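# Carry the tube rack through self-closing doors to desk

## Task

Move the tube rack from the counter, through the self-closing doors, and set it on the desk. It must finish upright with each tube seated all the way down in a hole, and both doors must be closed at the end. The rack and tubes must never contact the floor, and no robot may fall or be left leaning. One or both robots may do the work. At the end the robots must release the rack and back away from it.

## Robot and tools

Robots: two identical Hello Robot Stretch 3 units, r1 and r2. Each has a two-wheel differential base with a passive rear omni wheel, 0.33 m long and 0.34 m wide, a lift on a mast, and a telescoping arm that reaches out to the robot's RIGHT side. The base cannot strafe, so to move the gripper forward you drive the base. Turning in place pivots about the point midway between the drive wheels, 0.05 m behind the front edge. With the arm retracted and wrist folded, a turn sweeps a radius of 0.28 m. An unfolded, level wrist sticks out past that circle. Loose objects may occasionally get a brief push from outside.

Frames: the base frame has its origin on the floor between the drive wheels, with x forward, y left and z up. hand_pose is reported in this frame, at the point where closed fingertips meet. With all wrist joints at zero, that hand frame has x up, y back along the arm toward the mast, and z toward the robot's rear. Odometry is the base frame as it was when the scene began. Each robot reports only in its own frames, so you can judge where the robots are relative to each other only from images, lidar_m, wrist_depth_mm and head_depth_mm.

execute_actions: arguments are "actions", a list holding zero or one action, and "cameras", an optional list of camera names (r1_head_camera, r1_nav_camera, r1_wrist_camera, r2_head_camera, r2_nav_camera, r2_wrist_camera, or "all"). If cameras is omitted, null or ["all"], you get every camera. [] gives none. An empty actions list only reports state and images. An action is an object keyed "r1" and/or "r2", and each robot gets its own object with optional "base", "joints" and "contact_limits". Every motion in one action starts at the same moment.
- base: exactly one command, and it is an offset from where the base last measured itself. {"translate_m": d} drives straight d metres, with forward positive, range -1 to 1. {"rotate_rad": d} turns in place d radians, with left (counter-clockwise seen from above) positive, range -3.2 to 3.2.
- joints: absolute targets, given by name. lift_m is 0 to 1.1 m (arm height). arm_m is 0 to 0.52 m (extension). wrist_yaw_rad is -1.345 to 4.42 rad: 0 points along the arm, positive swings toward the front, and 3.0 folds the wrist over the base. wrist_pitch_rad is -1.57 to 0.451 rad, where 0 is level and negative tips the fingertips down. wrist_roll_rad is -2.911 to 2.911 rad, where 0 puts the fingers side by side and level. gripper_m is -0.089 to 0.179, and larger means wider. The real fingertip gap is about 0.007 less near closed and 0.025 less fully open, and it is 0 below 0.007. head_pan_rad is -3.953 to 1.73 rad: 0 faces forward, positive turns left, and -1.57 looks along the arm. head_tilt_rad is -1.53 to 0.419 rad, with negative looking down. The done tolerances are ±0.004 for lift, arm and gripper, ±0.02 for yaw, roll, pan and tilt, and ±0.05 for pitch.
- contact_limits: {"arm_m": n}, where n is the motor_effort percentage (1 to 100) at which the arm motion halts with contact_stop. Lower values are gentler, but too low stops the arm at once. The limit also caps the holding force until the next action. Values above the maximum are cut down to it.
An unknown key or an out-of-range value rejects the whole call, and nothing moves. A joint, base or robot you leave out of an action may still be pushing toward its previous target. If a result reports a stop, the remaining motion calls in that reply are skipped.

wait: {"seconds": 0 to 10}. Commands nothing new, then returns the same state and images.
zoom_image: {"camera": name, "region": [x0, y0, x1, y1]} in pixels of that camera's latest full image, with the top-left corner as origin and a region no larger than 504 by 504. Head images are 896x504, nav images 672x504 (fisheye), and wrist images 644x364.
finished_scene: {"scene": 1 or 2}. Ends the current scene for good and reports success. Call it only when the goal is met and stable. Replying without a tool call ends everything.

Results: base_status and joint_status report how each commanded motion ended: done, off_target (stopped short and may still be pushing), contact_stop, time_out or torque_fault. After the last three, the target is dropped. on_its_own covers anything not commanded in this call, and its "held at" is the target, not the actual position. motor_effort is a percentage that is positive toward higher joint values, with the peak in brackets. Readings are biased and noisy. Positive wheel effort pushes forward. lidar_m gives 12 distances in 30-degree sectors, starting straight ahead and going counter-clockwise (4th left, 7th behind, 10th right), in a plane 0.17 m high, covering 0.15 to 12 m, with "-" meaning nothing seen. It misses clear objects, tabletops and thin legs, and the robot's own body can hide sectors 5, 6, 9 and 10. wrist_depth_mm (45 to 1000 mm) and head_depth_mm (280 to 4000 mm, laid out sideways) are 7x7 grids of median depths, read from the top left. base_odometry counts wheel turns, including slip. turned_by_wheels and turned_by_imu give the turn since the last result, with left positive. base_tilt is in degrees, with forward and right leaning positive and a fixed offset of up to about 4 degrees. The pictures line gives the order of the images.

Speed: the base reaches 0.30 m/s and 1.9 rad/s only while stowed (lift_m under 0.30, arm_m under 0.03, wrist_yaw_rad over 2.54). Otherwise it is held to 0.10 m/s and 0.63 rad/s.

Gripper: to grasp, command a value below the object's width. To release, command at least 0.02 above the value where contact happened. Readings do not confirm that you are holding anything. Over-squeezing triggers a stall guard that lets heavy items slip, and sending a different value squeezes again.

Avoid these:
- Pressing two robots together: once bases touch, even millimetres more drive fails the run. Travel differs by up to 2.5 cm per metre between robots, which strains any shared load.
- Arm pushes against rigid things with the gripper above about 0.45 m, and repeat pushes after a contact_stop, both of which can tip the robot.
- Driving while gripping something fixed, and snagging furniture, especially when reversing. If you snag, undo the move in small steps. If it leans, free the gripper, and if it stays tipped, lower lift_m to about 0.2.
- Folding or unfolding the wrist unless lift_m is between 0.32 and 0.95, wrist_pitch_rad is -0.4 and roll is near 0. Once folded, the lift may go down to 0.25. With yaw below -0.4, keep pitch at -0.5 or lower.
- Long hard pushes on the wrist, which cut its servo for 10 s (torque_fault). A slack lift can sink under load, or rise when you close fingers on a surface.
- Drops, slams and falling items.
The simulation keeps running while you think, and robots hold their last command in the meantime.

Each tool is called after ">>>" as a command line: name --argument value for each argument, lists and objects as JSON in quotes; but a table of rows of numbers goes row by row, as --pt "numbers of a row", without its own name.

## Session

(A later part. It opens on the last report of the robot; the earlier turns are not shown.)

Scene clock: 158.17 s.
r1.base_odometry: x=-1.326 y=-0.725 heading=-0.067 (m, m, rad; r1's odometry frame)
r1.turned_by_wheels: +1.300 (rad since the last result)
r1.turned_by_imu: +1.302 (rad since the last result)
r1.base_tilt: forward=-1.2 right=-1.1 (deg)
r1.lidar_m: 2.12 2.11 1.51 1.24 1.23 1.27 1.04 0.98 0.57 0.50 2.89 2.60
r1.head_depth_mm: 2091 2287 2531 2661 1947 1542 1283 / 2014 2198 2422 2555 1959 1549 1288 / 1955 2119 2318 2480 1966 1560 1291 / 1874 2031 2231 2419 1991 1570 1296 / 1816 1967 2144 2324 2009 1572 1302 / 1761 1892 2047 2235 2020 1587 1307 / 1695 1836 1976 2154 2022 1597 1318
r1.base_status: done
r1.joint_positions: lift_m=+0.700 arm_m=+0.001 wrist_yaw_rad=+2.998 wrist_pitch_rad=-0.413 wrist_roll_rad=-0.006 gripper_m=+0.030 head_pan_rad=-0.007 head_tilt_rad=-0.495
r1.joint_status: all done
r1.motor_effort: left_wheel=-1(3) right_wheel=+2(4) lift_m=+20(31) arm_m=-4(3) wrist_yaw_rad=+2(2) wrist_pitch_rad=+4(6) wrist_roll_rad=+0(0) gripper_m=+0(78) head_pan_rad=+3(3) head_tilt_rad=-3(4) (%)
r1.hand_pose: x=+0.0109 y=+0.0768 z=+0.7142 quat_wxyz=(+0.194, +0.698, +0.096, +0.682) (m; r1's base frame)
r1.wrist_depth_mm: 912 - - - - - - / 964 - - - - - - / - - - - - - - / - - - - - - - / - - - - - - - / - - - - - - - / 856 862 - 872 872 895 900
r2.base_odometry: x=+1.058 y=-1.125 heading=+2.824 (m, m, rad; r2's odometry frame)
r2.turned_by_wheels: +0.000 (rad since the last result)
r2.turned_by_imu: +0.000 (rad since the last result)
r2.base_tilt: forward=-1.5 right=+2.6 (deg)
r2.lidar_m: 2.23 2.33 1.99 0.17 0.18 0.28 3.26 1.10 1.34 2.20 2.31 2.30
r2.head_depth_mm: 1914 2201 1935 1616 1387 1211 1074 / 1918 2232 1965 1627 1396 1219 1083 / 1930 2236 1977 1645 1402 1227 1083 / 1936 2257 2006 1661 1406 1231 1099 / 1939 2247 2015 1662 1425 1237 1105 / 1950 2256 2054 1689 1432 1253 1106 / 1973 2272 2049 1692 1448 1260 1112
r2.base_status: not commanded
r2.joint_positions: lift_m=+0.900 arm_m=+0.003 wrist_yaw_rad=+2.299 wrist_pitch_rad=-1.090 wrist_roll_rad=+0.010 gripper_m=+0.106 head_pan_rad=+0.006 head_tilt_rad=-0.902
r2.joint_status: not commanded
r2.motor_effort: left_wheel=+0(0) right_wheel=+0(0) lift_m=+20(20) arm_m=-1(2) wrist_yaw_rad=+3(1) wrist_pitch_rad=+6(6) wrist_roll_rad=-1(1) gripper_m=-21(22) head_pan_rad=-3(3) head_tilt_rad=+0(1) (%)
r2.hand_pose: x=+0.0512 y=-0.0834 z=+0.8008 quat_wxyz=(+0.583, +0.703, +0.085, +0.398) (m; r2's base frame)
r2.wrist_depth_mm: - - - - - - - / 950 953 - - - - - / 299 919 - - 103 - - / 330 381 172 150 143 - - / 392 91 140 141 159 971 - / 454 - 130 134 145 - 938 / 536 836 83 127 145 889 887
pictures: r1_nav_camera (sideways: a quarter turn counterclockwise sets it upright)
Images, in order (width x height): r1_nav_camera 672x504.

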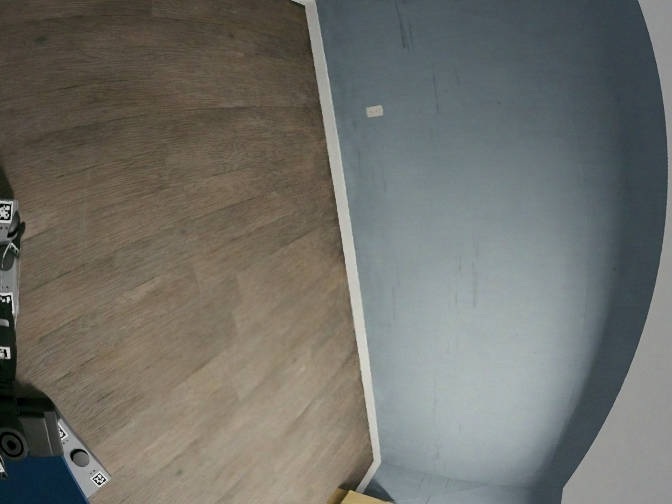

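>>> execute_actions --actions '[{"r1":{"base":{"translate_m":0.55},"joints":{"lift_m":0.26}}}]' --cameras '[]'

>>> execute_actions --actions '[{"r1":{"base":{"rotate_rad":-1.24}}}]' --cameras '[]'

>>> execute_actions --actions '[{"r1":{"base":{"translate_m":1.0}}}]' --cameras '[]'

>>> execute_actions --actions '[{"r1":{"base":{"translate_m":0.35}}}]' --cameras '[]'

>>> execute_actions --actions '[{"r1":{"base":{"rotate_rad":-1.94},"joints":{"head_tilt_rad":-0.7}}}]' --cameras '["r1_nav_camera","r1_head_camera"]'

Scene clock: 165.00 s.
r1.base_odometry: x=-0.777 y=-0.762 heading=-0.067 (m, m, rad; r1's odometry frame)
r1.turned_by_wheels: +0.000 (rad since the last result)
r1.turned_by_imu: +0.002 (rad since the last result)
r1.base_tilt: forward=-1.3 right=-1.0 (deg)
r1.lidar_m: 1.60 1.60 1.74 1.42 1.42 1.57 1.56 0.71 0.71 2.71 2.72 1.96
r1.head_depth_mm: 1575 1726 1904 2135 1944 1547 1282 / 1507 1662 1816 2015 1949 1560 1284 / 1468 1601 1742 1919 1975 1553 1291 / 1413 1531 1673 1846 1942 1567 1291 / 1363 1473 1605 1758 1887 1564 1301 / 1320 1430 1540 1686 1844 1588 1301 / 1283 1381 1492 1618 1782 1591 1309
r1.base_status: done
r1.joint_positions: lift_m=+0.260 arm_m=+0.001 wrist_yaw_rad=+2.999 wrist_pitch_rad=-0.414 wrist_roll_rad=-0.006 gripper_m=+0.030 head_pan_rad=-0.007 head_tilt_rad=-0.495
r1.joint_status: all done
r1.motor_effort: left_wheel=-1(3) right_wheel=+2(7) lift_m=+21(22) arm_m=-3(4) wrist_yaw_rad=+1(2) wrist_pitch_rad=+4(4) wrist_roll_rad=+0(0) gripper_m=+1(0) head_pan_rad=+4(3) head_tilt_rad=-3(2) (%)
r1.hand_pose: x=+0.0107 y=+0.0768 z=+0.2740 quat_wxyz=(+0.194, +0.698, +0.096, +0.682) (m; r1's base frame)
r1.wrist_depth_mm: - - - - - - - / - - - - - - - / 883 902 941 952 - - - / 696 693 716 717 734 746 762 / 561 562 585 600 589 598 612 / 472 485 - 508 501 503 507 / - - - - 411 428 433
r2.base_odometry: x=+1.058 y=-1.125 heading=+2.824 (m, m, rad; r2's odometry frame)
r2.turned_by_wheels: +0.000 (rad since the last result)
r2.turned_by_imu: +0.000 (rad since the last result)
r2.base_tilt: forward=-1.5 right=+2.6 (deg)
r2.lidar_m: 2.22 0.78 0.88 0.17 0.18 0.28 3.26 1.10 1.35 2.19 2.30 2.29
r2.head_depth_mm: 1893 2191 1941 1612 1393 1211 1074 / 1932 2241 1954 1625 1393 1215 1081 / 1925 2224 1975 1640 1402 1215 1087 / 1923 2225 2007 1658 1407 1235 1096 / 1947 2235 2024 1668 1425 1243 1099 / 1950 2263 2058 1671 1264 1213 1107 / 1951 2277 2069 1702 1062 1146 1115
r2.base_status: not commanded
r2.joint_positions: lift_m=+0.900 arm_m=+0.003 wrist_yaw_rad=+2.299 wrist_pitch_rad=-1.090 wrist_roll_rad=+0.010 gripper_m=+0.106 head_pan_rad=+0.006 head_tilt_rad=-0.902
r2.joint_status: not commanded
r2.motor_effort: left_wheel=+0(0) right_wheel=+0(1) lift_m=+20(20) arm_m=-1(1) wrist_yaw_rad=+1(1) wrist_pitch_rad=+5(6) wrist_roll_rad=-1(1) gripper_m=-21(21) head_pan_rad=-3(3) head_tilt_rad=+1(1) (%)
r2.hand_pose: x=+0.0512 y=-0.0834 z=+0.8008 quat_wxyz=(+0.583, +0.703, +0.085, +0.398) (m; r2's base frame)
r2.wrist_depth_mm: - - - - - - - / - - - - - - - / 299 - - - 104 - - / 328 379 172 149 143 - - / 392 91 140 141 159 981 989 / 454 - 130 134 144 - 923 / 547 871 83 127 144 874 906
pictures: none
No camera images: the call's "cameras" was empty. Leave "cameras" out to get every camera's image.

Scene clock: 166.97 s.
r1.base_odometry: x=-0.777 y=-0.762 heading=-1.307 (m, m, rad; r1's odometry frame)
r1.turned_by_wheels: -1.240 (rad since the last result)
r1.turned_by_imu: -1.239 (rad since the last result)
r1.base_tilt: forward=-1.2 right=-1.0 (deg)
r1.lidar_m: 2.72 2.28 1.66 1.60 1.66 1.48 1.42 1.47 1.60 1.04 0.71 2.18
r1.head_depth_mm: 2804 2849 2720 2632 1954 1544 1282 / 2828 2951 2705 2663 1969 1546 1287 / 2796 2886 2714 2674 1977 1563 1293 / 2812 2928 2690 2707 1986 1566 1294 / 2817 2928 2706 2763 1997 1568 1305 / 2792 2920 2722 2752 2016 1586 1308 / 2816 3019 3271 2776 2010 1599 1311
r1.base_status: done
r1.joint_positions: lift_m=+0.260 arm_m=+0.001 wrist_yaw_rad=+2.999 wrist_pitch_rad=-0.414 wrist_roll_rad=-0.006 gripper_m=+0.030 head_pan_rad=-0.007 head_tilt_rad=-0.495
r1.joint_status: not commanded
r1.motor_effort: left_wheel=+1(8) right_wheel=-1(5) lift_m=+21(21) arm_m=-3(4) wrist_yaw_rad=+1(0) wrist_pitch_rad=+5(4) wrist_roll_rad=+0(0) gripper_m=-1(1) head_pan_rad=+3(3) head_tilt_rad=-4(3) (%)
r1.hand_pose: x=+0.0107 y=+0.0768 z=+0.2740 quat_wxyz=(+0.194, +0.698, +0.096, +0.682) (m; r1's base frame)
r1.wrist_depth_mm: - - - - - - - / - - - - - - - / 893 896 938 942 - - - / 683 688 727 720 734 742 761 / 558 563 589 603 587 591 609 / 468 490 - 507 501 500 505 / - - - - 409 434 434
r2.base_odometry: x=+1.058 y=-1.125 heading=+2.824 (m, m, rad; r2's odometry frame)
r2.turned_by_wheels: +0.000 (rad since the last result)
r2.turned_by_imu: +0.000 (rad since the last result)
r2.base_tilt: forward=-1.6 right=+2.7 (deg)
r2.lidar_m: 2.23 0.77 2.00 0.17 0.18 0.28 3.26 1.10 1.35 2.19 2.31 2.29
r2.head_depth_mm: 1916 2190 1924 1622 1390 1206 1074 / 1901 2212 1961 1635 1394 1218 1082 / 1927 2243 1990 1642 1408 1229 1087 / 1939 2240 2002 1658 1409 1230 1093 / 1938 2220 2021 1670 1415 1236 1098 / 1946 2261 2039 1684 1405 1245 1112 / 1968 2274 2033 1696 1246 1204 1110
r2.base_status: not commanded
r2.joint_positions: lift_m=+0.900 arm_m=+0.003 wrist_yaw_rad=+2.299 wrist_pitch_rad=-1.090 wrist_roll_rad=+0.010 gripper_m=+0.106 head_pan_rad=+0.006 head_tilt_rad=-0.902
r2.joint_status: not commanded
r2.motor_effort: left_wheel=-1(0) right_wheel=-1(1) lift_m=+20(20) arm_m=-2(2) wrist_yaw_rad=+1(2) wrist_pitch_rad=+6(6) wrist_roll_rad=-1(1) gripper_m=-21(21) head_pan_rad=-3(3) head_tilt_rad=+2(1) (%)
r2.hand_pose: x=+0.0512 y=-0.0834 z=+0.8008 quat_wxyz=(+0.583, +0.703, +0.085, +0.398) (m; r2's base frame)
r2.wrist_depth_mm: - - - - - - - / - - - - - - - / 299 - - - 103 - - / 327 377 172 149 143 - - / 390 92 139 141 160 - 994 / 452 - 131 134 145 - 942 / 546 844 83 127 145 891 891
pictures: none
No camera images: the call's "cameras" was empty. Leave "cameras" out to get every camera's image.

Scene clock: 171.90 s.
r1.base_odometry: x=-0.517 y=-1.727 heading=-1.307 (m, m, rad; r1's odometry frame)
r1.turned_by_wheels: +0.000 (rad since the last result)
r1.turned_by_imu: +0.006 (rad since the last result)
r1.base_tilt: forward=-1.2 right=-1.1 (deg)
r1.lidar_m: 1.72 1.80 1.66 1.60 1.66 2.28 2.41 0.91 0.75 1.54 1.60 1.78
r1.head_depth_mm: 1953 2077 1699 1871 1947 1547 1287 / 1951 2114 1698 1880 1956 1550 1290 / 1953 2107 1703 1874 1975 1553 1291 / 1952 2099 1734 1896 1987 1558 1294 / 1963 2104 1738 1894 2001 1580 1303 / 1974 2098 1746 1892 2010 1579 1305 / 1962 2090 1741 1897 2022 1588 1314
r1.base_status: done
r1.joint_positions: lift_m=+0.260 arm_m=+0.001 wrist_yaw_rad=+2.999 wrist_pitch_rad=-0.414 wrist_roll_rad=-0.006 gripper_m=+0.030 head_pan_rad=-0.007 head_tilt_rad=-0.495
r1.joint_status: not commanded
r1.motor_effort: left_wheel=+2(9) right_wheel=-1(5) lift_m=+20(21) arm_m=-3(3) wrist_yaw_rad=+1(1) wrist_pitch_rad=+5(4) wrist_roll_rad=+0(1) gripper_m=+0(0) head_pan_rad=+4(3) head_tilt_rad=-3(4) (%)
r1.hand_pose: x=+0.0107 y=+0.0768 z=+0.2740 quat_wxyz=(+0.194, +0.698, +0.096, +0.682) (m; r1's base frame)
r1.wrist_depth_mm: - - - - - - - / - - - - - - - / 908 892 944 961 - - - / 686 693 707 720 738 753 764 / 559 565 594 608 588 602 604 / 472 489 - 503 499 498 504 / - - - - 407 430 432
r2.base_odometry: x=+1.058 y=-1.125 heading=+2.824 (m, m, rad; r2's odometry frame)
r2.turned_by_wheels: +0.000 (rad since the last result)
r2.turned_by_imu: +0.000 (rad since the last result)
r2.base_tilt: forward=-1.5 right=+2.7 (deg)
r2.lidar_m: 2.22 2.33 1.99 0.17 0.18 0.28 3.26 1.10 1.35 2.19 2.31 0.76
r2.head_depth_mm: 1908 2175 1938 993 1211 1148 1073 / 1936 2210 1974 1619 1343 1215 1080 / 1922 2238 1983 1645 1394 1224 1091 / 1919 2227 1988 1656 1409 1233 1095 / 1934 2272 2033 1660 1416 1238 1094 / 1951 2281 2047 1687 1435 1250 1108 / 1954 2282 2056 1699 1453 1255 1107
r2.base_status: not commanded
r2.joint_positions: lift_m=+0.900 arm_m=+0.003 wrist_yaw_rad=+2.299 wrist_pitch_rad=-1.090 wrist_roll_rad=+0.010 gripper_m=+0.106 head_pan_rad=+0.006 head_tilt_rad=-0.902
r2.joint_status: not commanded
r2.motor_effort: left_wheel=+1(0) right_wheel=-1(1) lift_m=+21(20) arm_m=-1(2) wrist_yaw_rad=+0(1) wrist_pitch_rad=+6(6) wrist_roll_rad=-1(1) gripper_m=-21(21) head_pan_rad=-3(3) head_tilt_rad=+1(1) (%)
r2.hand_pose: x=+0.0512 y=-0.0834 z=+0.8008 quat_wxyz=(+0.583, +0.703, +0.085, +0.398) (m; r2's base frame)
r2.wrist_depth_mm: - - - - - - - / - - - - - - - / 300 - - - 104 - - / 326 381 171 149 144 859 833 / 396 91 140 141 160 810 791 / 460 - 131 134 145 - 945 / 545 856 83 127 145 885 910
pictures: none
No camera images: the call's "cameras" was empty. Leave "cameras" out to get every camera's image.

Scene clock: 174.77 s.
r1.base_odometry: x=-0.426 y=-2.065 heading=-1.307 (m, m, rad; r1's odometry frame)
r1.turned_by_wheels: +0.000 (rad since the last result)
r1.turned_by_imu: +0.002 (rad since the last result)
r1.base_tilt: forward=-1.2 right=-1.1 (deg)
r1.lidar_m: 1.38 1.44 1.66 1.59 1.66 2.28 2.76 1.00 1.49 1.55 1.60 1.42
r1.head_depth_mm: 1657 1801 1374 1484 1654 1547 1277 / 1662 1802 1381 1487 1646 1553 1286 / 1664 1797 1395 1486 1661 1557 1288 / 1661 1808 1409 1494 1672 1563 1303 / 1669 1804 1410 1506 1676 1584 1298 / 1662 1805 1419 1510 1689 1578 1308 / 1668 1799 1428 1512 1700 1593 1312
r1.base_status: done
r1.joint_positions: lift_m=+0.260 arm_m=+0.001 wrist_yaw_rad=+2.999 wrist_pitch_rad=-0.414 wrist_roll_rad=-0.006 gripper_m=+0.030 head_pan_rad=-0.007 head_tilt_rad=-0.495
r1.joint_status: not commanded
r1.motor_effort: left_wheel=+1(8) right_wheel=+0(3) lift_m=+21(20) arm_m=-4(3) wrist_yaw_rad=+1(1) wrist_pitch_rad=+4(4) wrist_roll_rad=+0(0) gripper_m=-1(1) head_pan_rad=+3(4) head_tilt_rad=-3(4) (%)
r1.hand_pose: x=+0.0107 y=+0.0768 z=+0.2740 quat_wxyz=(+0.194, +0.698, +0.096, +0.682) (m; r1's base frame)
r1.wrist_depth_mm: - - - - - - - / - - - - - - - / 915 905 922 962 - - - / 690 686 725 729 726 758 767 / 558 560 585 609 591 595 605 / 475 486 - 508 502 504 508 / - - - - 407 432 434
r2.base_odometry: x=+1.058 y=-1.125 heading=+2.824 (m, m, rad; r2's odometry frame)
r2.turned_by_wheels: +0.000 (rad since the last result)
r2.turned_by_imu: +0.000 (rad since the last result)
r2.base_tilt: forward=-1.5 right=+2.6 (deg)
r2.lidar_m: 2.23 2.32 2.00 0.17 0.18 0.28 3.25 1.10 1.34 2.20 1.01 2.30
r2.head_depth_mm: 1907 2204 1937 1601 1379 1213 1074 / 1903 2223 1951 1624 1384 1223 1079 / 1931 2217 1982 1637 1414 1221 1086 / 1924 2260 1995 1658 1409 1232 1094 / 1927 2237 2020 1683 1419 1239 1103 / 1941 2285 2059 1682 1437 1249 1103 / 1934 2249 2075 1709 1436 1255 1115
r2.base_status: not commanded
r2.joint_positions: lift_m=+0.900 arm_m=+0.003 wrist_yaw_rad=+2.299 wrist_pitch_rad=-1.090 wrist_roll_rad=+0.010 gripper_m=+0.106 head_pan_rad=+0.006 head_tilt_rad=-0.902
r2.joint_status: not commanded
r2.motor_effort: left_wheel=+0(0) right_wheel=+0(1) lift_m=+21(20) arm_m=-2(1) wrist_yaw_rad=+1(1) wrist_pitch_rad=+6(6) wrist_roll_rad=-1(1) gripper_m=-21(21) head_pan_rad=-3(2) head_tilt_rad=+1(1) (%)
r2.hand_pose: x=+0.0512 y=-0.0834 z=+0.8008 quat_wxyz=(+0.583, +0.703, +0.085, +0.398) (m; r2's base frame)
r2.wrist_depth_mm: - - - - - - - / - - - - - - - / 298 - - - 103 - - / 331 382 173 149 143 - - / 391 92 140 141 159 955 934 / 459 - 130 134 145 - 817 / 555 854 83 127 145 883 803
pictures: none
No camera images: the call's "cameras" was empty. Leave "cameras" out to get every camera's image.

Scene clock: 177.13 s.
r1.base_odometry: x=-0.426 y=-2.065 heading=+3.036 (m, m, rad; r1's odometry frame)
r1.turned_by_wheels: -1.940 (rad since the last result)
r1.turned_by_imu: -1.937 (rad since the last result)
r1.base_tilt: forward=-1.3 right=-1.0 (deg)
r1.lidar_m: 1.54 1.55 1.66 1.38 1.38 1.55 1.61 1.60 1.77 2.78 2.76 1.00
r1.head_depth_mm: 1538 1619 1730 1818 1405 1325 1160 / 2823 3122 2481 1986 1605 1350 1161 / 3398 3606 2607 1996 1609 1355 1167 / 3481 3704 2626 2010 1622 1361 1173 / 3406 3609 2643 1951 1626 1368 1174 / 3220 1471 1627 1837 1638 1372 1179 / 1252 1385 1549 1767 1645 1377 1178
r1.base_status: done
r1.joint_positions: lift_m=+0.260 arm_m=+0.001 wrist_yaw_rad=+2.999 wrist_pitch_rad=-0.414 wrist_roll_rad=-0.006 gripper_m=+0.030 head_pan_rad=-0.007 head_tilt_rad=-0.692
r1.joint_status: all done
r1.motor_effort: left_wheel=+2(9) right_wheel=-1(4) lift_m=+21(20) arm_m=-4(3) wrist_yaw_rad=+1(1) wrist_pitch_rad=+4(4) wrist_roll_rad=+1(1) gripper_m=+0(0) head_pan_rad=+2(3) head_tilt_rad=-5(23) (%)
r1.hand_pose: x=+0.0107 y=+0.0768 z=+0.2740 quat_wxyz=(+0.194, +0.698, +0.096, +0.682) (m; r1's base frame)
r1.wrist_depth_mm: - - - - - - - / - - - - - - - / 902 894 958 961 - - - / 681 692 717 723 745 755 773 / 559 563 588 608 598 599 608 / 471 495 - 510 507 498 508 / - - - - 410 429 438
r2.base_odometry: x=+1.058 y=-1.125 heading=+2.824 (m, m, rad; r2's odometry frame)
r2.turned_by_wheels: +0.000 (rad since the last result)
r2.turned_by_imu: +0.000 (rad since the last result)
r2.base_tilt: forward=-1.5 right=+2.7 (deg)
r2.lidar_m: 2.22 2.33 1.99 0.17 0.18 0.28 3.27 1.10 1.34 2.19 1.00 2.30
r2.head_depth_mm: 1915 2172 1950 1612 1394 1211 1081 / 1925 2213 1944 1631 1405 1222 1088 / 1916 2210 1973 1651 1404 1227 1086 / 1928 2242 1999 1666 1414 1226 1097 / 1924 2242 2034 1672 1429 1236 1103 / 1968 2260 2044 1683 1434 1244 1106 / 1954 2282 2068 1690 1444 1255 1114
r2.base_status: not commanded
r2.joint_positions: lift_m=+0.900 arm_m=+0.003 wrist_yaw_rad=+2.299 wrist_pitch_rad=-1.090 wrist_roll_rad=+0.010 gripper_m=+0.106 head_pan_rad=+0.006 head_tilt_rad=-0.902
r2.joint_status: not commanded
r2.motor_effort: left_wheel=+0(0) right_wheel=-1(1) lift_m=+20(20) arm_m=-1(2) wrist_yaw_rad=+1(2) wrist_pitch_rad=+6(6) wrist_roll_rad=-1(1) gripper_m=-21(21) head_pan_rad=-2(3) head_tilt_rad=+2(1) (%)
r2.hand_pose: x=+0.0512 y=-0.0834 z=+0.8008 quat_wxyz=(+0.583, +0.703, +0.085, +0.398) (m; r2's base frame)
r2.wrist_depth_mm: - - - - - - - / - - - - - - - / 297 - - - 103 - - / 326 382 171 149 143 - - / 391 92 140 141 159 977 966 / 457 - 130 133 145 - 935 / 546 842 83 127 145 892 901
pictures: r1_head_camera (sideways: a quarter turn clockwise sets it upright), r1_nav_camera (sideways: a quarter turn counterclockwise sets it upright)
Images, in order (width x height): r1_head_camera 896x504, r1_nav_camera 672x504.

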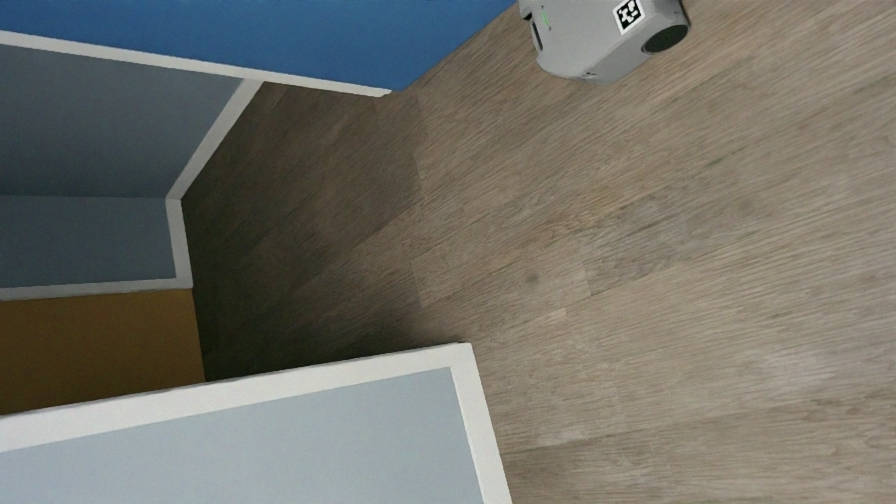

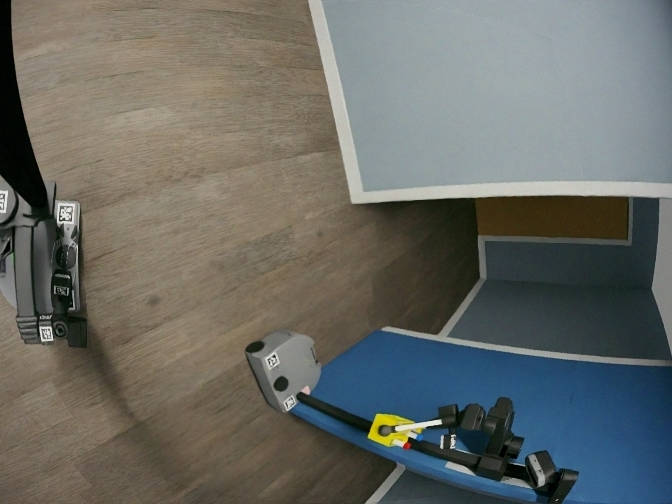

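>>> execute_actions --actions '[{"r1":{"base":{"rotate_rad":-0.04}}}]' --cameras '[]'

>>> execute_actions --actions '[{"r1":{"base":{"translate_m":1.0}}}]' --cameras '["r1_nav_camera"]'

>>> execute_actions --actions '[{"r1":{"base":{"translate_m":1.0},"joints":{"head_tilt_rad":-0.4,"head_pan_rad":0.4}}}]' --cameras '["r1_nav_camera","r1_head_camera"]'

Scene clock: 178.43 s.
r1.base_odometry: x=-0.426 y=-2.065 heading=+2.996 (m, m, rad; r1's odometry frame)
r1.turned_by_wheels: -0.040 (rad since the last result)
r1.turned_by_imu: -0.040 (rad since the last result)
r1.base_tilt: forward=-1.2 right=-1.1 (deg)
r1.lidar_m: 1.55 1.55 1.69 1.39 1.38 1.52 1.61 1.60 1.74 2.67 2.76 1.00
r1.head_depth_mm: 1421 1516 1629 1751 1400 1318 1164 / 2652 2880 2069 1972 1571 1355 1162 / 3124 3335 2616 1982 1609 1351 1170 / 3559 3765 2634 2004 1615 1359 1170 / 3484 3644 2644 2014 1646 1365 1178 / 3297 3458 1675 1847 1640 1370 1178 / 1261 1379 1539 1756 1645 1372 1188
r1.base_status: done
r1.joint_positions: lift_m=+0.260 arm_m=+0.001 wrist_yaw_rad=+2.999 wrist_pitch_rad=-0.414 wrist_roll_rad=-0.006 gripper_m=+0.030 head_pan_rad=-0.007 head_tilt_rad=-0.692
r1.joint_status: not commanded
r1.motor_effort: left_wheel=+2(7) right_wheel=-1(5) lift_m=+21(21) arm_m=-3(3) wrist_yaw_rad=+1(1) wrist_pitch_rad=+4(4) wrist_roll_rad=+0(0) gripper_m=+0(1) head_pan_rad=+3(3) head_tilt_rad=-6(5) (%)
r1.hand_pose: x=+0.0107 y=+0.0768 z=+0.2740 quat_wxyz=(+0.194, +0.698, +0.096, +0.682) (m; r1's base frame)
r1.wrist_depth_mm: - - - - - - - / - - - - - - - / 883 901 942 947 - - - / 688 698 707 726 741 753 766 / 560 566 590 604 592 600 605 / 470 484 - 505 499 500 505 / - - - - 414 421 433
r2.base_odometry: x=+1.058 y=-1.125 heading=+2.824 (m, m, rad; r2's odometry frame)
r2.turned_by_wheels: +0.000 (rad since the last result)
r2.turned_by_imu: +0.000 (rad since the last result)
r2.base_tilt: forward=-1.6 right=+2.7 (deg)
r2.lidar_m: 2.22 2.34 1.99 0.17 0.18 0.28 3.25 1.09 1.35 2.19 1.00 2.29
r2.head_depth_mm: 1898 2178 1930 1617 1383 1205 1070 / 1908 2198 1957 1631 1397 1217 1077 / 1899 2240 1980 1645 1405 1221 1087 / 1930 2257 2014 1655 1419 1230 1099 / 1931 2237 2044 1663 1425 1241 1098 / 1946 2255 2057 1700 1440 1249 1106 / 1931 2275 2043 1706 1440 1258 1122
r2.base_status: not commanded
r2.joint_positions: lift_m=+0.900 arm_m=+0.003 wrist_yaw_rad=+2.299 wrist_pitch_rad=-1.090 wrist_roll_rad=+0.010 gripper_m=+0.106 head_pan_rad=+0.006 head_tilt_rad=-0.902
r2.joint_status: not commanded
r2.motor_effort: left_wheel=+0(0) right_wheel=-1(1) lift_m=+21(20) arm_m=-1(1) wrist_yaw_rad=+2(1) wrist_pitch_rad=+5(5) wrist_roll_rad=-1(1) gripper_m=-21(21) head_pan_rad=-3(2) head_tilt_rad=+1(1) (%)
r2.hand_pose: x=+0.0512 y=-0.0834 z=+0.8008 quat_wxyz=(+0.583, +0.703, +0.085, +0.398) (m; r2's base frame)
r2.wrist_depth_mm: - - - - - - - / - - - - - - - / 300 - - - 103 - - / 321 375 172 149 143 - - / 394 91 140 142 160 983 973 / 459 - 130 134 145 - 920 / 543 857 83 127 145 890 886
pictures: none
No camera images: the call's "cameras" was empty. Leave "cameras" out to get every camera's image.

Scene clock: 183.37 s.
r1.base_odometry: x=-1.415 y=-1.920 heading=+2.996 (m, m, rad; r1's odometry frame)
r1.turned_by_wheels: +0.000 (rad since the last result)
r1.turned_by_imu: +0.006 (rad since the last result)
r1.base_tilt: forward=-1.2 right=-1.1 (deg)
r1.lidar_m: 2.29 0.63 0.68 1.05 1.80 1.91 2.55 2.52 0.53 0.52 0.65 0.75
r1.head_depth_mm: 1812 1951 2114 1960 1472 1320 1161 / 2118 2304 2395 1995 1609 1353 1159 / 2535 2795 2606 2002 1612 1353 1165 / 2701 2994 2617 2003 1614 1362 1174 / 2604 2932 2677 2039 1630 1368 1177 / 2542 2784 2656 2016 1641 1372 1183 / 2437 2672 2709 2039 1647 1103 1122
r1.base_status: done
r1.joint_positions: lift_m=+0.260 arm_m=+0.001 wrist_yaw_rad=+2.999 wrist_pitch_rad=-0.414 wrist_roll_rad=-0.006 gripper_m=+0.030 head_pan_rad=-0.007 head_tilt_rad=-0.692
r1.joint_status: not commanded
r1.motor_effort: left_wheel=+1(7) right_wheel=-1(4) lift_m=+21(20) arm_m=-3(3) wrist_yaw_rad=+1(1) wrist_pitch_rad=+5(5) wrist_roll_rad=+0(0) gripper_m=-1(0) head_pan_rad=+3(3) head_tilt_rad=-4(5) (%)
r1.hand_pose: x=+0.0107 y=+0.0768 z=+0.2740 quat_wxyz=(+0.194, +0.698, +0.096, +0.682) (m; r1's base frame)
r1.wrist_depth_mm: - - - - 829 634 514 / - - - - 870 651 518 / 889 908 943 952 861 677 539 / 691 691 712 722 739 670 558 / 565 559 587 608 596 600 577 / 471 491 - 508 505 504 504 / - - - - 410 430 431
r2.base_odometry: x=+1.058 y=-1.125 heading=+2.824 (m, m, rad; r2's odometry frame)
r2.turned_by_wheels: +0.000 (rad since the last result)
r2.turned_by_imu: +0.000 (rad since the last result)
r2.base_tilt: forward=-1.5 right=+2.7 (deg)
r2.lidar_m: 2.23 2.32 2.00 0.17 0.18 0.28 3.24 1.10 0.52 2.19 2.31 2.30
r2.head_depth_mm: 1913 2183 1923 1614 1389 1206 1069 / 1918 2206 1959 1638 1396 1214 1084 / 1917 2219 2001 1648 1401 1225 1089 / 1935 2241 2020 1657 1412 1233 1098 / 1939 2249 2011 1668 1411 1238 1097 / 1947 2256 2043 1689 1434 1246 1101 / 1962 2286 2069 1693 1452 1254 1111
r2.base_status: not commanded
r2.joint_positions: lift_m=+0.900 arm_m=+0.003 wrist_yaw_rad=+2.299 wrist_pitch_rad=-1.090 wrist_roll_rad=+0.010 gripper_m=+0.106 head_pan_rad=+0.006 head_tilt_rad=-0.902
r2.joint_status: not commanded
r2.motor_effort: left_wheel=+1(0) right_wheel=+0(1) lift_m=+21(20) arm_m=-2(1) wrist_yaw_rad=+2(2) wrist_pitch_rad=+5(6) wrist_roll_rad=-1(1) gripper_m=-21(21) head_pan_rad=-2(2) head_tilt_rad=+1(1) (%)
r2.hand_pose: x=+0.0512 y=-0.0834 z=+0.8008 quat_wxyz=(+0.583, +0.703, +0.085, +0.398) (m; r2's base frame)
r2.wrist_depth_mm: - - - - - - - / - - - - - - - / 299 - - - 104 - - / 325 381 172 149 143 - - / 389 91 141 141 160 - 970 / 466 - 131 133 145 - 925 / 543 867 83 127 145 914 893
pictures: r1_nav_camera (sideways: a quarter turn counterclockwise sets it upright)
Images, in order (width x height): r1_nav_camera 672x504.

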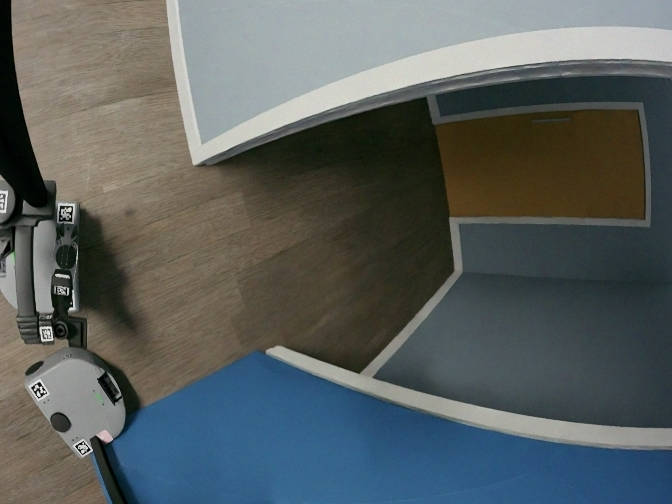

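Scene clock: 188.30 s.
r1.base_odometry: x=-2.405 y=-1.775 heading=+2.996 (m, m, rad; r1's odometry frame)
r1.turned_by_wheels: +0.000 (rad since the last result)
r1.turned_by_imu: +0.006 (rad since the last result)
r1.base_tilt: forward=-1.2 right=-1.1 (deg)
r1.lidar_m: 1.70 2.04 1.36 1.11 0.54 0.55 3.46 0.79 0.47 0.45 1.00 1.09
r1.head_depth_mm: 1688 1840 1954 2113 2189 1678 1361 / 1696 1832 1946 2126 2211 1687 1359 / 1721 1833 1978 2147 2217 1699 1373 / 1716 1851 1984 2143 2228 1718 1380 / 1719 1841 1986 2149 2257 1709 1381 / 1733 1846 1986 2174 2254 1722 1383 / 1731 1856 2002 2171 2296 1730 1400
r1.base_status: done
r1.joint_positions: lift_m=+0.260 arm_m=+0.001 wrist_yaw_rad=+2.999 wrist_pitch_rad=-0.414 wrist_roll_rad=-0.006 gripper_m=+0.030 head_pan_rad=+0.393 head_tilt_rad=-0.408
r1.joint_status: all done
r1.motor_effort: left_wheel=+1(7) right_wheel=+0(5) lift_m=+21(20) arm_m=-3(4) wrist_yaw_rad=+0(1) wrist_pitch_rad=+5(4) wrist_roll_rad=+0(0) gripper_m=+0(1) head_pan_rad=+3(25) head_tilt_rad=+4(26) (%)
r1.hand_pose: x=+0.0107 y=+0.0768 z=+0.2740 quat_wxyz=(+0.194, +0.698, +0.096, +0.682) (m; r1's base frame)
r1.wrist_depth_mm: 799 - - - - - - / 713 - - - - - - / 617 902 954 936 - - - / 517 689 717 718 733 747 760 / 514 565 589 605 591 605 606 / 471 490 - 510 506 501 504 / - - - - 410 429 433
r2.base_odometry: x=+1.058 y=-1.125 heading=+2.824 (m, m, rad; r2's odometry frame)
r2.turned_by_wheels: +0.000 (rad since the last result)
r2.turned_by_imu: +0.000 (rad since the last result)
r2.base_tilt: forward=-1.5 right=+2.7 (deg)
r2.lidar_m: 2.23 2.33 1.99 0.17 0.18 0.28 1.20 1.09 1.34 2.19 2.31 2.29
r2.head_depth_mm: 1910 2184 1933 1607 1381 1210 1073 / 1930 2208 1960 1640 1397 1218 1087 / 1923 2216 1978 1639 1406 1225 1090 / 1934 2242 2009 1658 1403 1225 1090 / 1934 2245 2035 1661 1421 1241 1102 / 1939 2257 2057 1685 1432 1252 1105 / 1953 2253 2080 1699 1449 1263 1114
r2.base_status: not commanded
r2.joint_positions: lift_m=+0.900 arm_m=+0.003 wrist_yaw_rad=+2.299 wrist_pitch_rad=-1.090 wrist_roll_rad=+0.010 gripper_m=+0.106 head_pan_rad=+0.006 head_tilt_rad=-0.902
r2.joint_status: not commanded
r2.motor_effort: left_wheel=+0(0) right_wheel=-1(1) lift_m=+20(20) arm_m=-2(1) wrist_yaw_rad=+2(1) wrist_pitch_rad=+6(6) wrist_roll_rad=-1(1) gripper_m=-21(22) head_pan_rad=-2(2) head_tilt_rad=+1(1) (%)
r2.hand_pose: x=+0.0512 y=-0.0834 z=+0.8008 quat_wxyz=(+0.583, +0.703, +0.085, +0.398) (m; r2's base frame)
r2.wrist_depth_mm: - - - - - - - / - - - - - - - / 297 - - - 104 - - / 327 377 173 149 143 - - / 394 91 141 141 160 989 976 / 462 - 131 134 145 - 963 / 549 838 83 127 145 898 894
pictures: r1_head_camera (sideways: a quarter turn clockwise sets it upright), r1_nav_camera (sideways: a quarter turn counterclockwise sets it upright)
Images, in order (width x height): r1_head_camera 896x504, r1_nav_camera 672x504.

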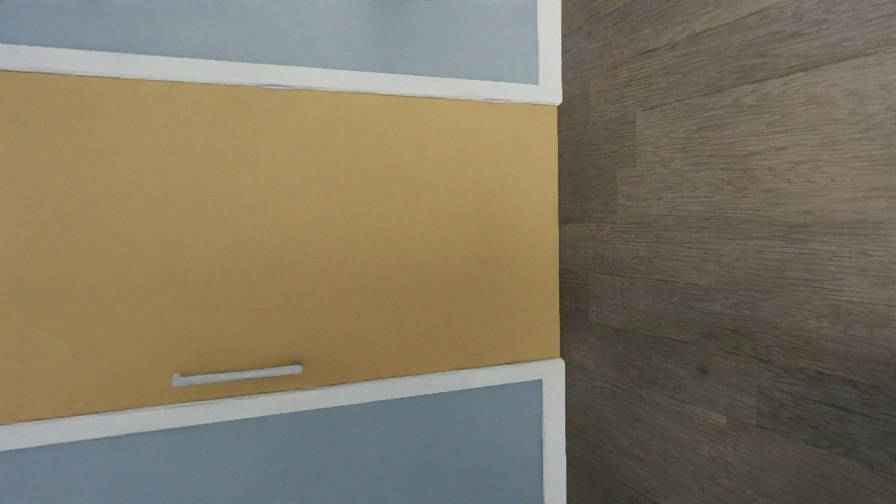

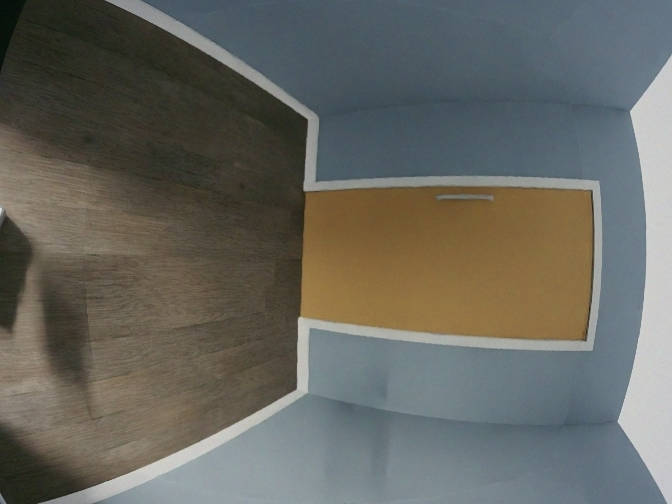

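>>> execute_actions --actions '[{"r1":{"base":{"rotate_rad":0.737},"joints":{"head_pan_rad":0}},"r2":{"base":{"rotate_rad":0.14},"joints":{"wrist_yaw_rad":1.2}}}]' --cameras '[]'

>>> execute_actions --actions '[{"r1":{"base":{"translate_m":1.0}},"r2":{"joints":{"wrist_yaw_rad":0.1}}}]' --cameras '[]'

>>> execute_actions --actions '[{"r1":{"base":{"translate_m":0.16}},"r2":{"joints":{"wrist_yaw_rad":-1.0,"head_pan_rad":-2.6,"head_tilt_rad":-1.0}}}]' --cameras '["r2_nav_camera","r2_wrist_camera"]'

Scene clock: 191.43 s.
r1.base_odometry: x=-2.405 y=-1.775 heading=-2.550 (m, m, rad; r1's odometry frame)
r1.turned_by_wheels: +0.737 (rad since the last result)
r1.turned_by_imu: +0.736 (rad since the last result)
r1.base_tilt: forward=-1.3 right=-1.0 (deg)
r1.lidar_m: 1.88 1.20 1.09 0.54 2.61 1.20 0.59 0.45 0.45 1.00 1.24 2.04
r1.head_depth_mm: 1657 1760 1892 2033 2108 1685 1359 / 1712 1835 1967 2142 2208 1691 1358 / 1772 1911 2051 2200 2214 1697 1374 / 1838 1990 2130 2319 2234 1705 1372 / 1907 2025 2165 2307 2204 1715 1380 / 1691 1758 1836 1912 1980 1734 1387 / 1460 1508 1549 1611 1666 1656 1398
r1.base_status: done
r1.joint_positions: lift_m=+0.260 arm_m=+0.001 wrist_yaw_rad=+2.999 wrist_pitch_rad=-0.414 wrist_roll_rad=-0.006 gripper_m=+0.030 head_pan_rad=+0.007 head_tilt_rad=-0.408
r1.joint_status: all done
r1.motor_effort: left_wheel=-1(5) right_wheel=+1(6) lift_m=+21(21) arm_m=-3(3) wrist_yaw_rad=+1(1) wrist_pitch_rad=+4(4) wrist_roll_rad=+0(0) gripper_m=-1(0) head_pan_rad=-2(25) head_tilt_rad=+4(4) (%)
r1.hand_pose: x=+0.0107 y=+0.0768 z=+0.2740 quat_wxyz=(+0.194, +0.698, +0.096, +0.682) (m; r1's base frame)
r1.wrist_depth_mm: - - 533 719 - 911 877 / - - 588 793 - - 916 / 875 910 635 824 - - 963 / 695 701 669 694 735 750 762 / 560 567 587 606 594 601 613 / 471 485 - 510 504 502 508 / - - - - 408 427 435
r2.base_odometry: x=+1.058 y=-1.125 heading=+2.964 (m, m, rad; r2's odometry frame)
r2.turned_by_wheels: +0.140 (rad since the last result)
r2.turned_by_imu: +0.142 (rad since the last result)
r2.base_tilt: forward=-1.5 right=+2.6 (deg)
r2.lidar_m: 2.22 2.38 1.95 0.17 0.20 0.34 1.12 1.09 1.60 2.19 2.44 2.24
r2.head_depth_mm: 1845 2145 1942 1621 1388 1206 1093 / 1902 2172 1960 1634 1385 1218 1083 / 1941 2222 2011 1645 1409 1229 1084 / 1947 2262 2011 1641 1416 1237 1101 / 2021 2296 2025 1675 1416 1239 1096 / 2060 2325 2057 1693 1439 1250 1103 / 2075 2410 2064 1699 1447 1259 1112
r2.base_status: done
r2.joint_positions: lift_m=+0.900 arm_m=+0.003 wrist_yaw_rad=+1.202 wrist_pitch_rad=-1.090 wrist_roll_rad=+0.010 gripper_m=+0.106 head_pan_rad=+0.006 head_tilt_rad=-0.902
r2.joint_status: all done
r2.motor_effort: left_wheel=-2(7) right_wheel=+2(4) lift_m=+20(20) arm_m=-2(1) wrist_yaw_rad=-2(1) wrist_pitch_rad=+6(6) wrist_roll_rad=-1(1) gripper_m=-21(21) head_pan_rad=-2(2) head_tilt_rad=+1(1) (%)
r2.hand_pose: x=+0.0691 y=-0.1831 z=+0.8008 quat_wxyz=(+0.705, +0.644, -0.295, +0.036) (m; r2's base frame)
r2.wrist_depth_mm: - - - - - - - / - - - - - - - / - - - - 104 - - / - - 172 149 143 - - / 996 92 140 142 159 967 - / 933 - 130 133 145 - 922 / 862 869 83 126 145 868 904
pictures: none
No camera images: the call's "cameras" was empty. Leave "cameras" out to get every camera's image.

Scene clock: 196.37 s.
r1.base_odometry: x=-3.235 y=-2.333 heading=-2.550 (m, m, rad; r1's odometry frame)
r1.turned_by_wheels: +0.000 (rad since the last result)
r1.turned_by_imu: +0.006 (rad since the last result)
r1.base_tilt: forward=-1.3 right=-1.1 (deg)
r1.lidar_m: 1.11 0.81 0.74 0.74 0.92 1.12 1.36 1.38 1.35 1.36 1.21 1.11
r1.head_depth_mm: 885 935 999 1087 1182 1280 1340 / 912 977 1048 1135 1234 1345 1370 / 949 1021 1102 1184 1296 1422 1374 / 991 1067 1150 1252 1370 1511 1373 / 1028 1109 1204 1317 1449 1562 1385 / 1063 1130 1204 1259 1317 1372 1348 / 973 1001 1040 1068 1106 1152 1194
r1.base_status: done
r1.joint_positions: lift_m=+0.260 arm_m=+0.001 wrist_yaw_rad=+2.999 wrist_pitch_rad=-0.414 wrist_roll_rad=-0.006 gripper_m=+0.030 head_pan_rad=+0.007 head_tilt_rad=-0.407
r1.joint_status: not commanded
r1.motor_effort: left_wheel=-1(7) right_wheel=+2(6) lift_m=+21(21) arm_m=-4(3) wrist_yaw_rad=+0(1) wrist_pitch_rad=+4(4) wrist_roll_rad=+1(0) gripper_m=-1(1) head_pan_rad=-2(3) head_tilt_rad=+4(5) (%)
r1.hand_pose: x=+0.0107 y=+0.0768 z=+0.2740 quat_wxyz=(+0.194, +0.698, +0.096, +0.682) (m; r1's base frame)
r1.wrist_depth_mm: 919 - 766 718 675 639 597 / 956 - 815 767 710 675 634 / 888 905 879 823 776 713 688 / 687 689 723 724 724 756 714 / 562 561 584 599 593 601 612 / 473 492 - 507 503 498 504 / - - - - 409 425 437
r2.base_odometry: x=+1.058 y=-1.125 heading=+2.964 (m, m, rad; r2's odometry frame)
r2.turned_by_wheels: +0.000 (rad since the last result)
r2.turned_by_imu: +0.000 (rad since the last result)
r2.base_tilt: forward=-1.5 right=+2.7 (deg)
r2.lidar_m: 2.23 2.38 1.95 0.17 0.20 0.34 2.11 1.10 1.60 2.19 2.44 2.23
r2.head_depth_mm: 1870 2164 1957 1606 1387 1217 1076 / 1883 2185 1951 1634 1391 1217 1086 / 1943 2253 1992 1645 1396 1225 1085 / 1973 2259 2011 1655 1416 1237 1097 / 2008 2299 2024 1666 1427 1247 1100 / 2028 2350 2038 1700 1428 1246 1105 / 2092 2385 2069 1694 1443 1264 1113
r2.base_status: not commanded
r2.joint_positions: lift_m=+0.900 arm_m=+0.003 wrist_yaw_rad=+0.102 wrist_pitch_rad=-1.090 wrist_roll_rad=+0.010 gripper_m=+0.106 head_pan_rad=+0.006 head_tilt_rad=-0.902
r2.joint_status: all done
r2.motor_effort: left_wheel=-2(3) right_wheel=+2(1) lift_m=+20(21) arm_m=-1(1) wrist_yaw_rad=-1(2) wrist_pitch_rad=+6(6) wrist_roll_rad=-1(1) gripper_m=-21(21) head_pan_rad=-2(2) head_tilt_rad=+2(1) (%)
r2.hand_pose: x=-0.0118 y=-0.2445 z=+0.8008 quat_wxyz=(+0.620, +0.395, -0.588, -0.338) (m; r2's base frame)
r2.wrist_depth_mm: - - - - - - - / - - - - - - - / - - - - 104 - - / - - 173 149 143 - - / 970 92 140 141 159 985 984 / 892 - 131 133 144 - 954 / 881 856 82 125 127 862 896
pictures: none
No camera images: the call's "cameras" was empty. Leave "cameras" out to get every camera's image.

Scene clock: 198.27 s.
r1.base_odometry: x=-3.368 y=-2.422 heading=-2.550 (m, m, rad; r1's odometry frame)
r1.turned_by_wheels: +0.000 (rad since the last result)
r1.turned_by_imu: +0.001 (rad since the last result)
r1.base_tilt: forward=-1.2 right=-1.0 (deg)
r1.lidar_m: 0.95 0.75 0.68 0.69 0.85 1.26 1.51 1.54 1.41 1.42 1.05 0.95
r1.head_depth_mm: 755 808 864 932 1014 1108 1211 / 787 842 901 973 1056 1162 1263 / 818 876 945 1027 1117 1228 1317 / 851 913 992 1081 1178 1305 1368 / 885 953 1036 1126 1246 1391 1381 / 925 998 1067 1143 1210 1263 1296 / 890 919 951 982 1021 1061 1100
r1.base_status: done
r1.joint_positions: lift_m=+0.260 arm_m=+0.001 wrist_yaw_rad=+2.999 wrist_pitch_rad=-0.414 wrist_roll_rad=-0.006 gripper_m=+0.030 head_pan_rad=+0.007 head_tilt_rad=-0.407
r1.joint_status: not commanded
r1.motor_effort: left_wheel=-1(4) right_wheel=+2(6) lift_m=+21(20) arm_m=-4(3) wrist_yaw_rad=+1(1) wrist_pitch_rad=+4(4) wrist_roll_rad=+0(1) gripper_m=+2(0) head_pan_rad=-3(3) head_tilt_rad=+4(4) (%)
r1.hand_pose: x=+0.0107 y=+0.0768 z=+0.2740 quat_wxyz=(+0.194, +0.698, +0.096, +0.682) (m; r1's base frame)
r1.wrist_depth_mm: 826 - 702 659 623 592 556 / 898 - 768 719 668 637 588 / 890 896 827 771 714 675 639 / 691 687 715 728 734 702 666 / 561 563 589 599 593 602 606 / 470 490 - 510 506 501 504 / - - - - 411 429 438
r2.base_odometry: x=+1.058 y=-1.125 heading=+2.964 (m, m, rad; r2's odometry frame)
r2.turned_by_wheels: +0.000 (rad since the last result)
r2.turned_by_imu: +0.000 (rad since the last result)
r2.base_tilt: forward=-1.5 right=+2.6 (deg)
r2.lidar_m: 2.22 2.38 1.94 0.17 0.20 0.34 2.26 1.10 1.60 2.19 2.44 2.24
r2.head_depth_mm: 2395 2105 1760 1506 - - 1063 / 1073 2002 1727 1554 - 1164 - / 1013 1188 1460 1600 - 1207 - / 1118 1325 1635 - - 1198 - / 1228 1491 1781 - 464 - 1060 / 1375 1718 1881 - - - 1056 / 1555 2010 1882 - - - 1060
r2.base_status: not commanded
r2.joint_positions: lift_m=+0.900 arm_m=+0.003 wrist_yaw_rad=-0.998 wrist_pitch_rad=-1.090 wrist_roll_rad=+0.010 gripper_m=+0.106 head_pan_rad=-2.593 head_tilt_rad=-0.988
r2.joint_status: all done
r2.motor_effort: left_wheel=-3(2) right_wheel=+2(1) lift_m=+20(20) arm_m=-1(2) wrist_yaw_rad=-1(1) wrist_pitch_rad=+6(6) wrist_roll_rad=-1(1) gripper_m=-21(21) head_pan_rad=-3(34) head_tilt_rad=-3(13) (%)
r2.hand_pose: x=-0.1031 y=-0.2003 z=+0.8008 quat_wxyz=(+0.352, +0.030, -0.708, -0.612) (m; r2's base frame)
r2.wrist_depth_mm: - - - - - - - / - - - - - - - / - - - - 104 - - / - - 173 149 144 - - / 953 91 140 140 158 998 790 / 907 - 130 133 144 - 654 / 862 863 83 126 126 705 525
pictures: r2_nav_camera (sideways: a quarter turn counterclockwise sets it upright), r2_wrist_camera
Images, in order (width x height): r2_nav_camera 672x504, r2_wrist_camera 644x364.

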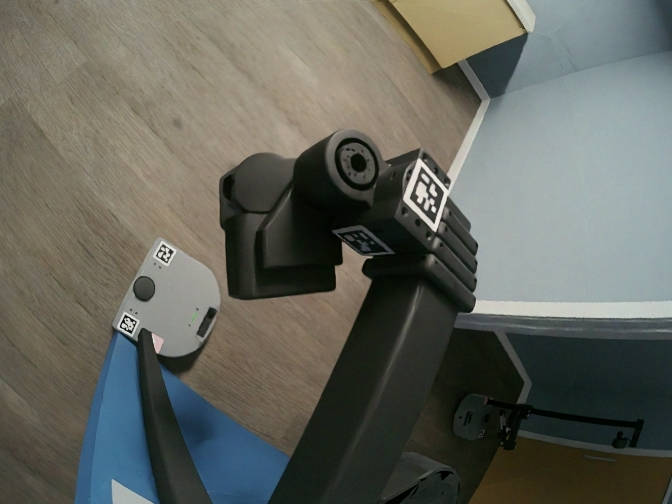

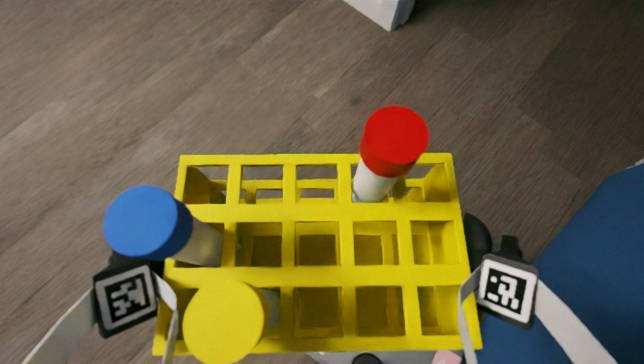

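>>> execute_actions --actions '[{"r1":{"base":{"rotate_rad":1.2},"joints":{"lift_m":0.93,"head_pan_rad":-1.57,"head_tilt_rad":-0.4}},"r2":{"base":{"translate_m":-0.55},"joints":{"head_pan_rad":-3.14,"head_tilt_rad":-1.0}}}]' --cameras '["r2_nav_camera","r1_head_camera"]'

Scene clock: 205.40 s.
r1.base_odometry: x=-3.368 y=-2.422 heading=-1.350 (m, m, rad; r1's odometry frame)
r1.turned_by_wheels: +1.200 (rad since the last result)
r1.turned_by_imu: +1.198 (rad since the last result)
r1.base_tilt: forward=-1.2 right=-1.1 (deg)
r1.lidar_m: 0.68 0.70 0.96 1.26 1.58 1.47 1.41 1.37 1.00 0.95 0.98 0.71
r1.head_depth_mm: 789 845 913 989 1083 1186 - / 791 848 914 994 1084 1193 1285 / 792 851 917 993 1083 1187 1308 / 790 842 904 992 1087 1192 1288 / 788 841 905 991 1086 1196 1288 / 794 853 917 997 1092 1200 1314 / 796 853 918 995 1089 1198 1318
r1.base_status: done
r1.joint_positions: lift_m=+0.930 arm_m=+0.001 wrist_yaw_rad=+2.999 wrist_pitch_rad=-0.414 wrist_roll_rad=-0.006 gripper_m=+0.030 head_pan_rad=-1.563 head_tilt_rad=-0.407
r1.joint_status: all done
r1.motor_effort: left_wheel=-1(4) right_wheel=+2(7) lift_m=+39(41) arm_m=-3(3) wrist_yaw_rad=+1(1) wrist_pitch_rad=+4(5) wrist_roll_rad=+0(0) gripper_m=+0(1) head_pan_rad=-2(35) head_tilt_rad=+3(3) (%)
r1.hand_pose: x=+0.0106 y=+0.0768 z=+0.9433 quat_wxyz=(+0.194, +0.698, +0.096, +0.682) (m; r1's base frame)
r1.wrist_depth_mm: - - - - - - 713 / - - - - - - 703 / - - - - - - 731 / - - - - - - 726 / - - - - - - 725 / - - - - - - 741 / - - - - - - 741
r2.base_odometry: x=+1.600 y=-1.222 heading=+2.964 (m, m, rad; r2's odometry frame)
r2.turned_by_wheels: +0.000 (rad since the last result)
r2.turned_by_imu: +0.000 (rad since the last result)
r2.base_tilt: forward=-1.5 right=+2.6 (deg)
r2.lidar_m: 0.23 0.17 0.17 0.18 0.26 1.72 1.65 0.64 0.64 2.11 2.34 2.79
r2.head_depth_mm: 2352 2154 - - - 1154 975 / 2415 2189 - - - 1169 - / 2417 2077 - - - - - / 2452 1877 1807 1570 - - - / 2504 2222 1821 1564 - 1184 1086 / 2443 2237 1854 1572 - 462 1074 / 1975 2040 1857 1600 - 426 -
r2.base_status: done
r2.joint_positions: lift_m=+0.900 arm_m=+0.003 wrist_yaw_rad=-0.998 wrist_pitch_rad=-1.090 wrist_roll_rad=+0.010 gripper_m=+0.106 head_pan_rad=-3.133 head_tilt_rad=-0.988
r2.joint_status: all done
r2.motor_effort: left_wheel=+1(11) right_wheel=+1(4) lift_m=+21(21) arm_m=-2(2) wrist_yaw_rad=-2(1) wrist_pitch_rad=+5(6) wrist_roll_rad=-1(1) gripper_m=-22(21) head_pan_rad=-3(25) head_tilt_rad=-4(3) (%)
r2.hand_pose: x=-0.1031 y=-0.2003 z=+0.8008 quat_wxyz=(+0.352, +0.030, -0.708, -0.612) (m; r2's base frame)
r2.wrist_depth_mm: - - 831 638 - - - / - - - 799 - - - / - - - - 103 - - / - - 173 149 143 - - / 944 92 140 141 160 991 981 / 925 - 130 133 145 - 939 / 876 844 83 126 126 893 758
pictures: r1_head_camera (sideways: a quarter turn clockwise sets it upright), r2_nav_camera (sideways: a quarter turn counterclockwise sets it upright)
Images, in order (width x height): r1_head_camera 896x504, r2_nav_camera 672x504.

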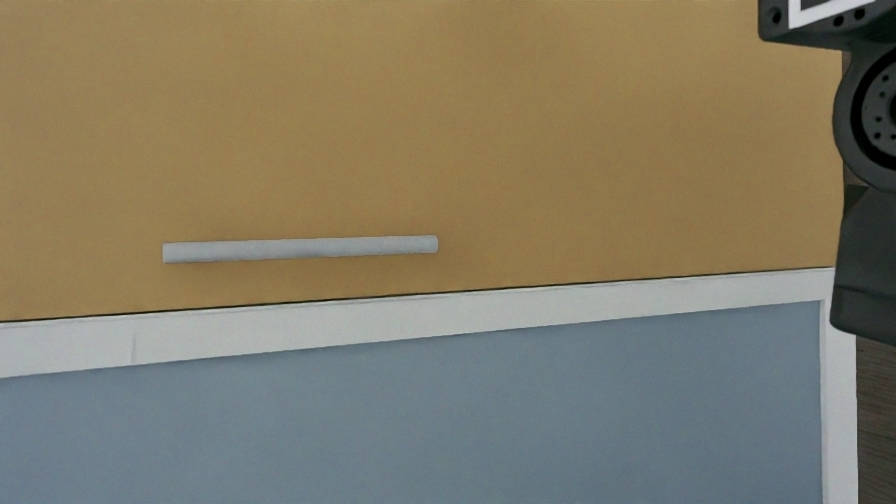

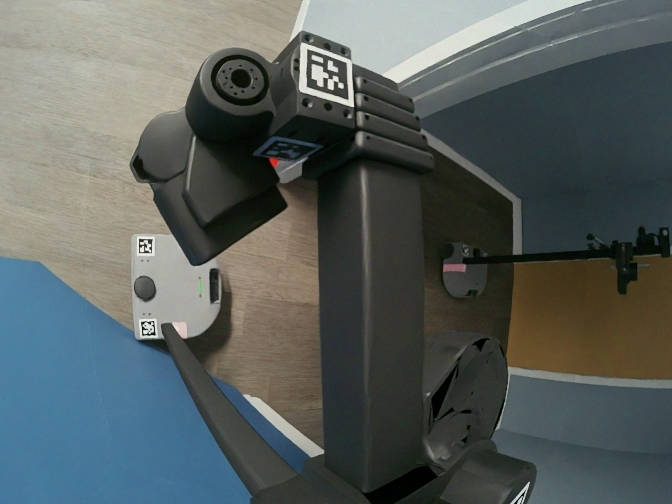

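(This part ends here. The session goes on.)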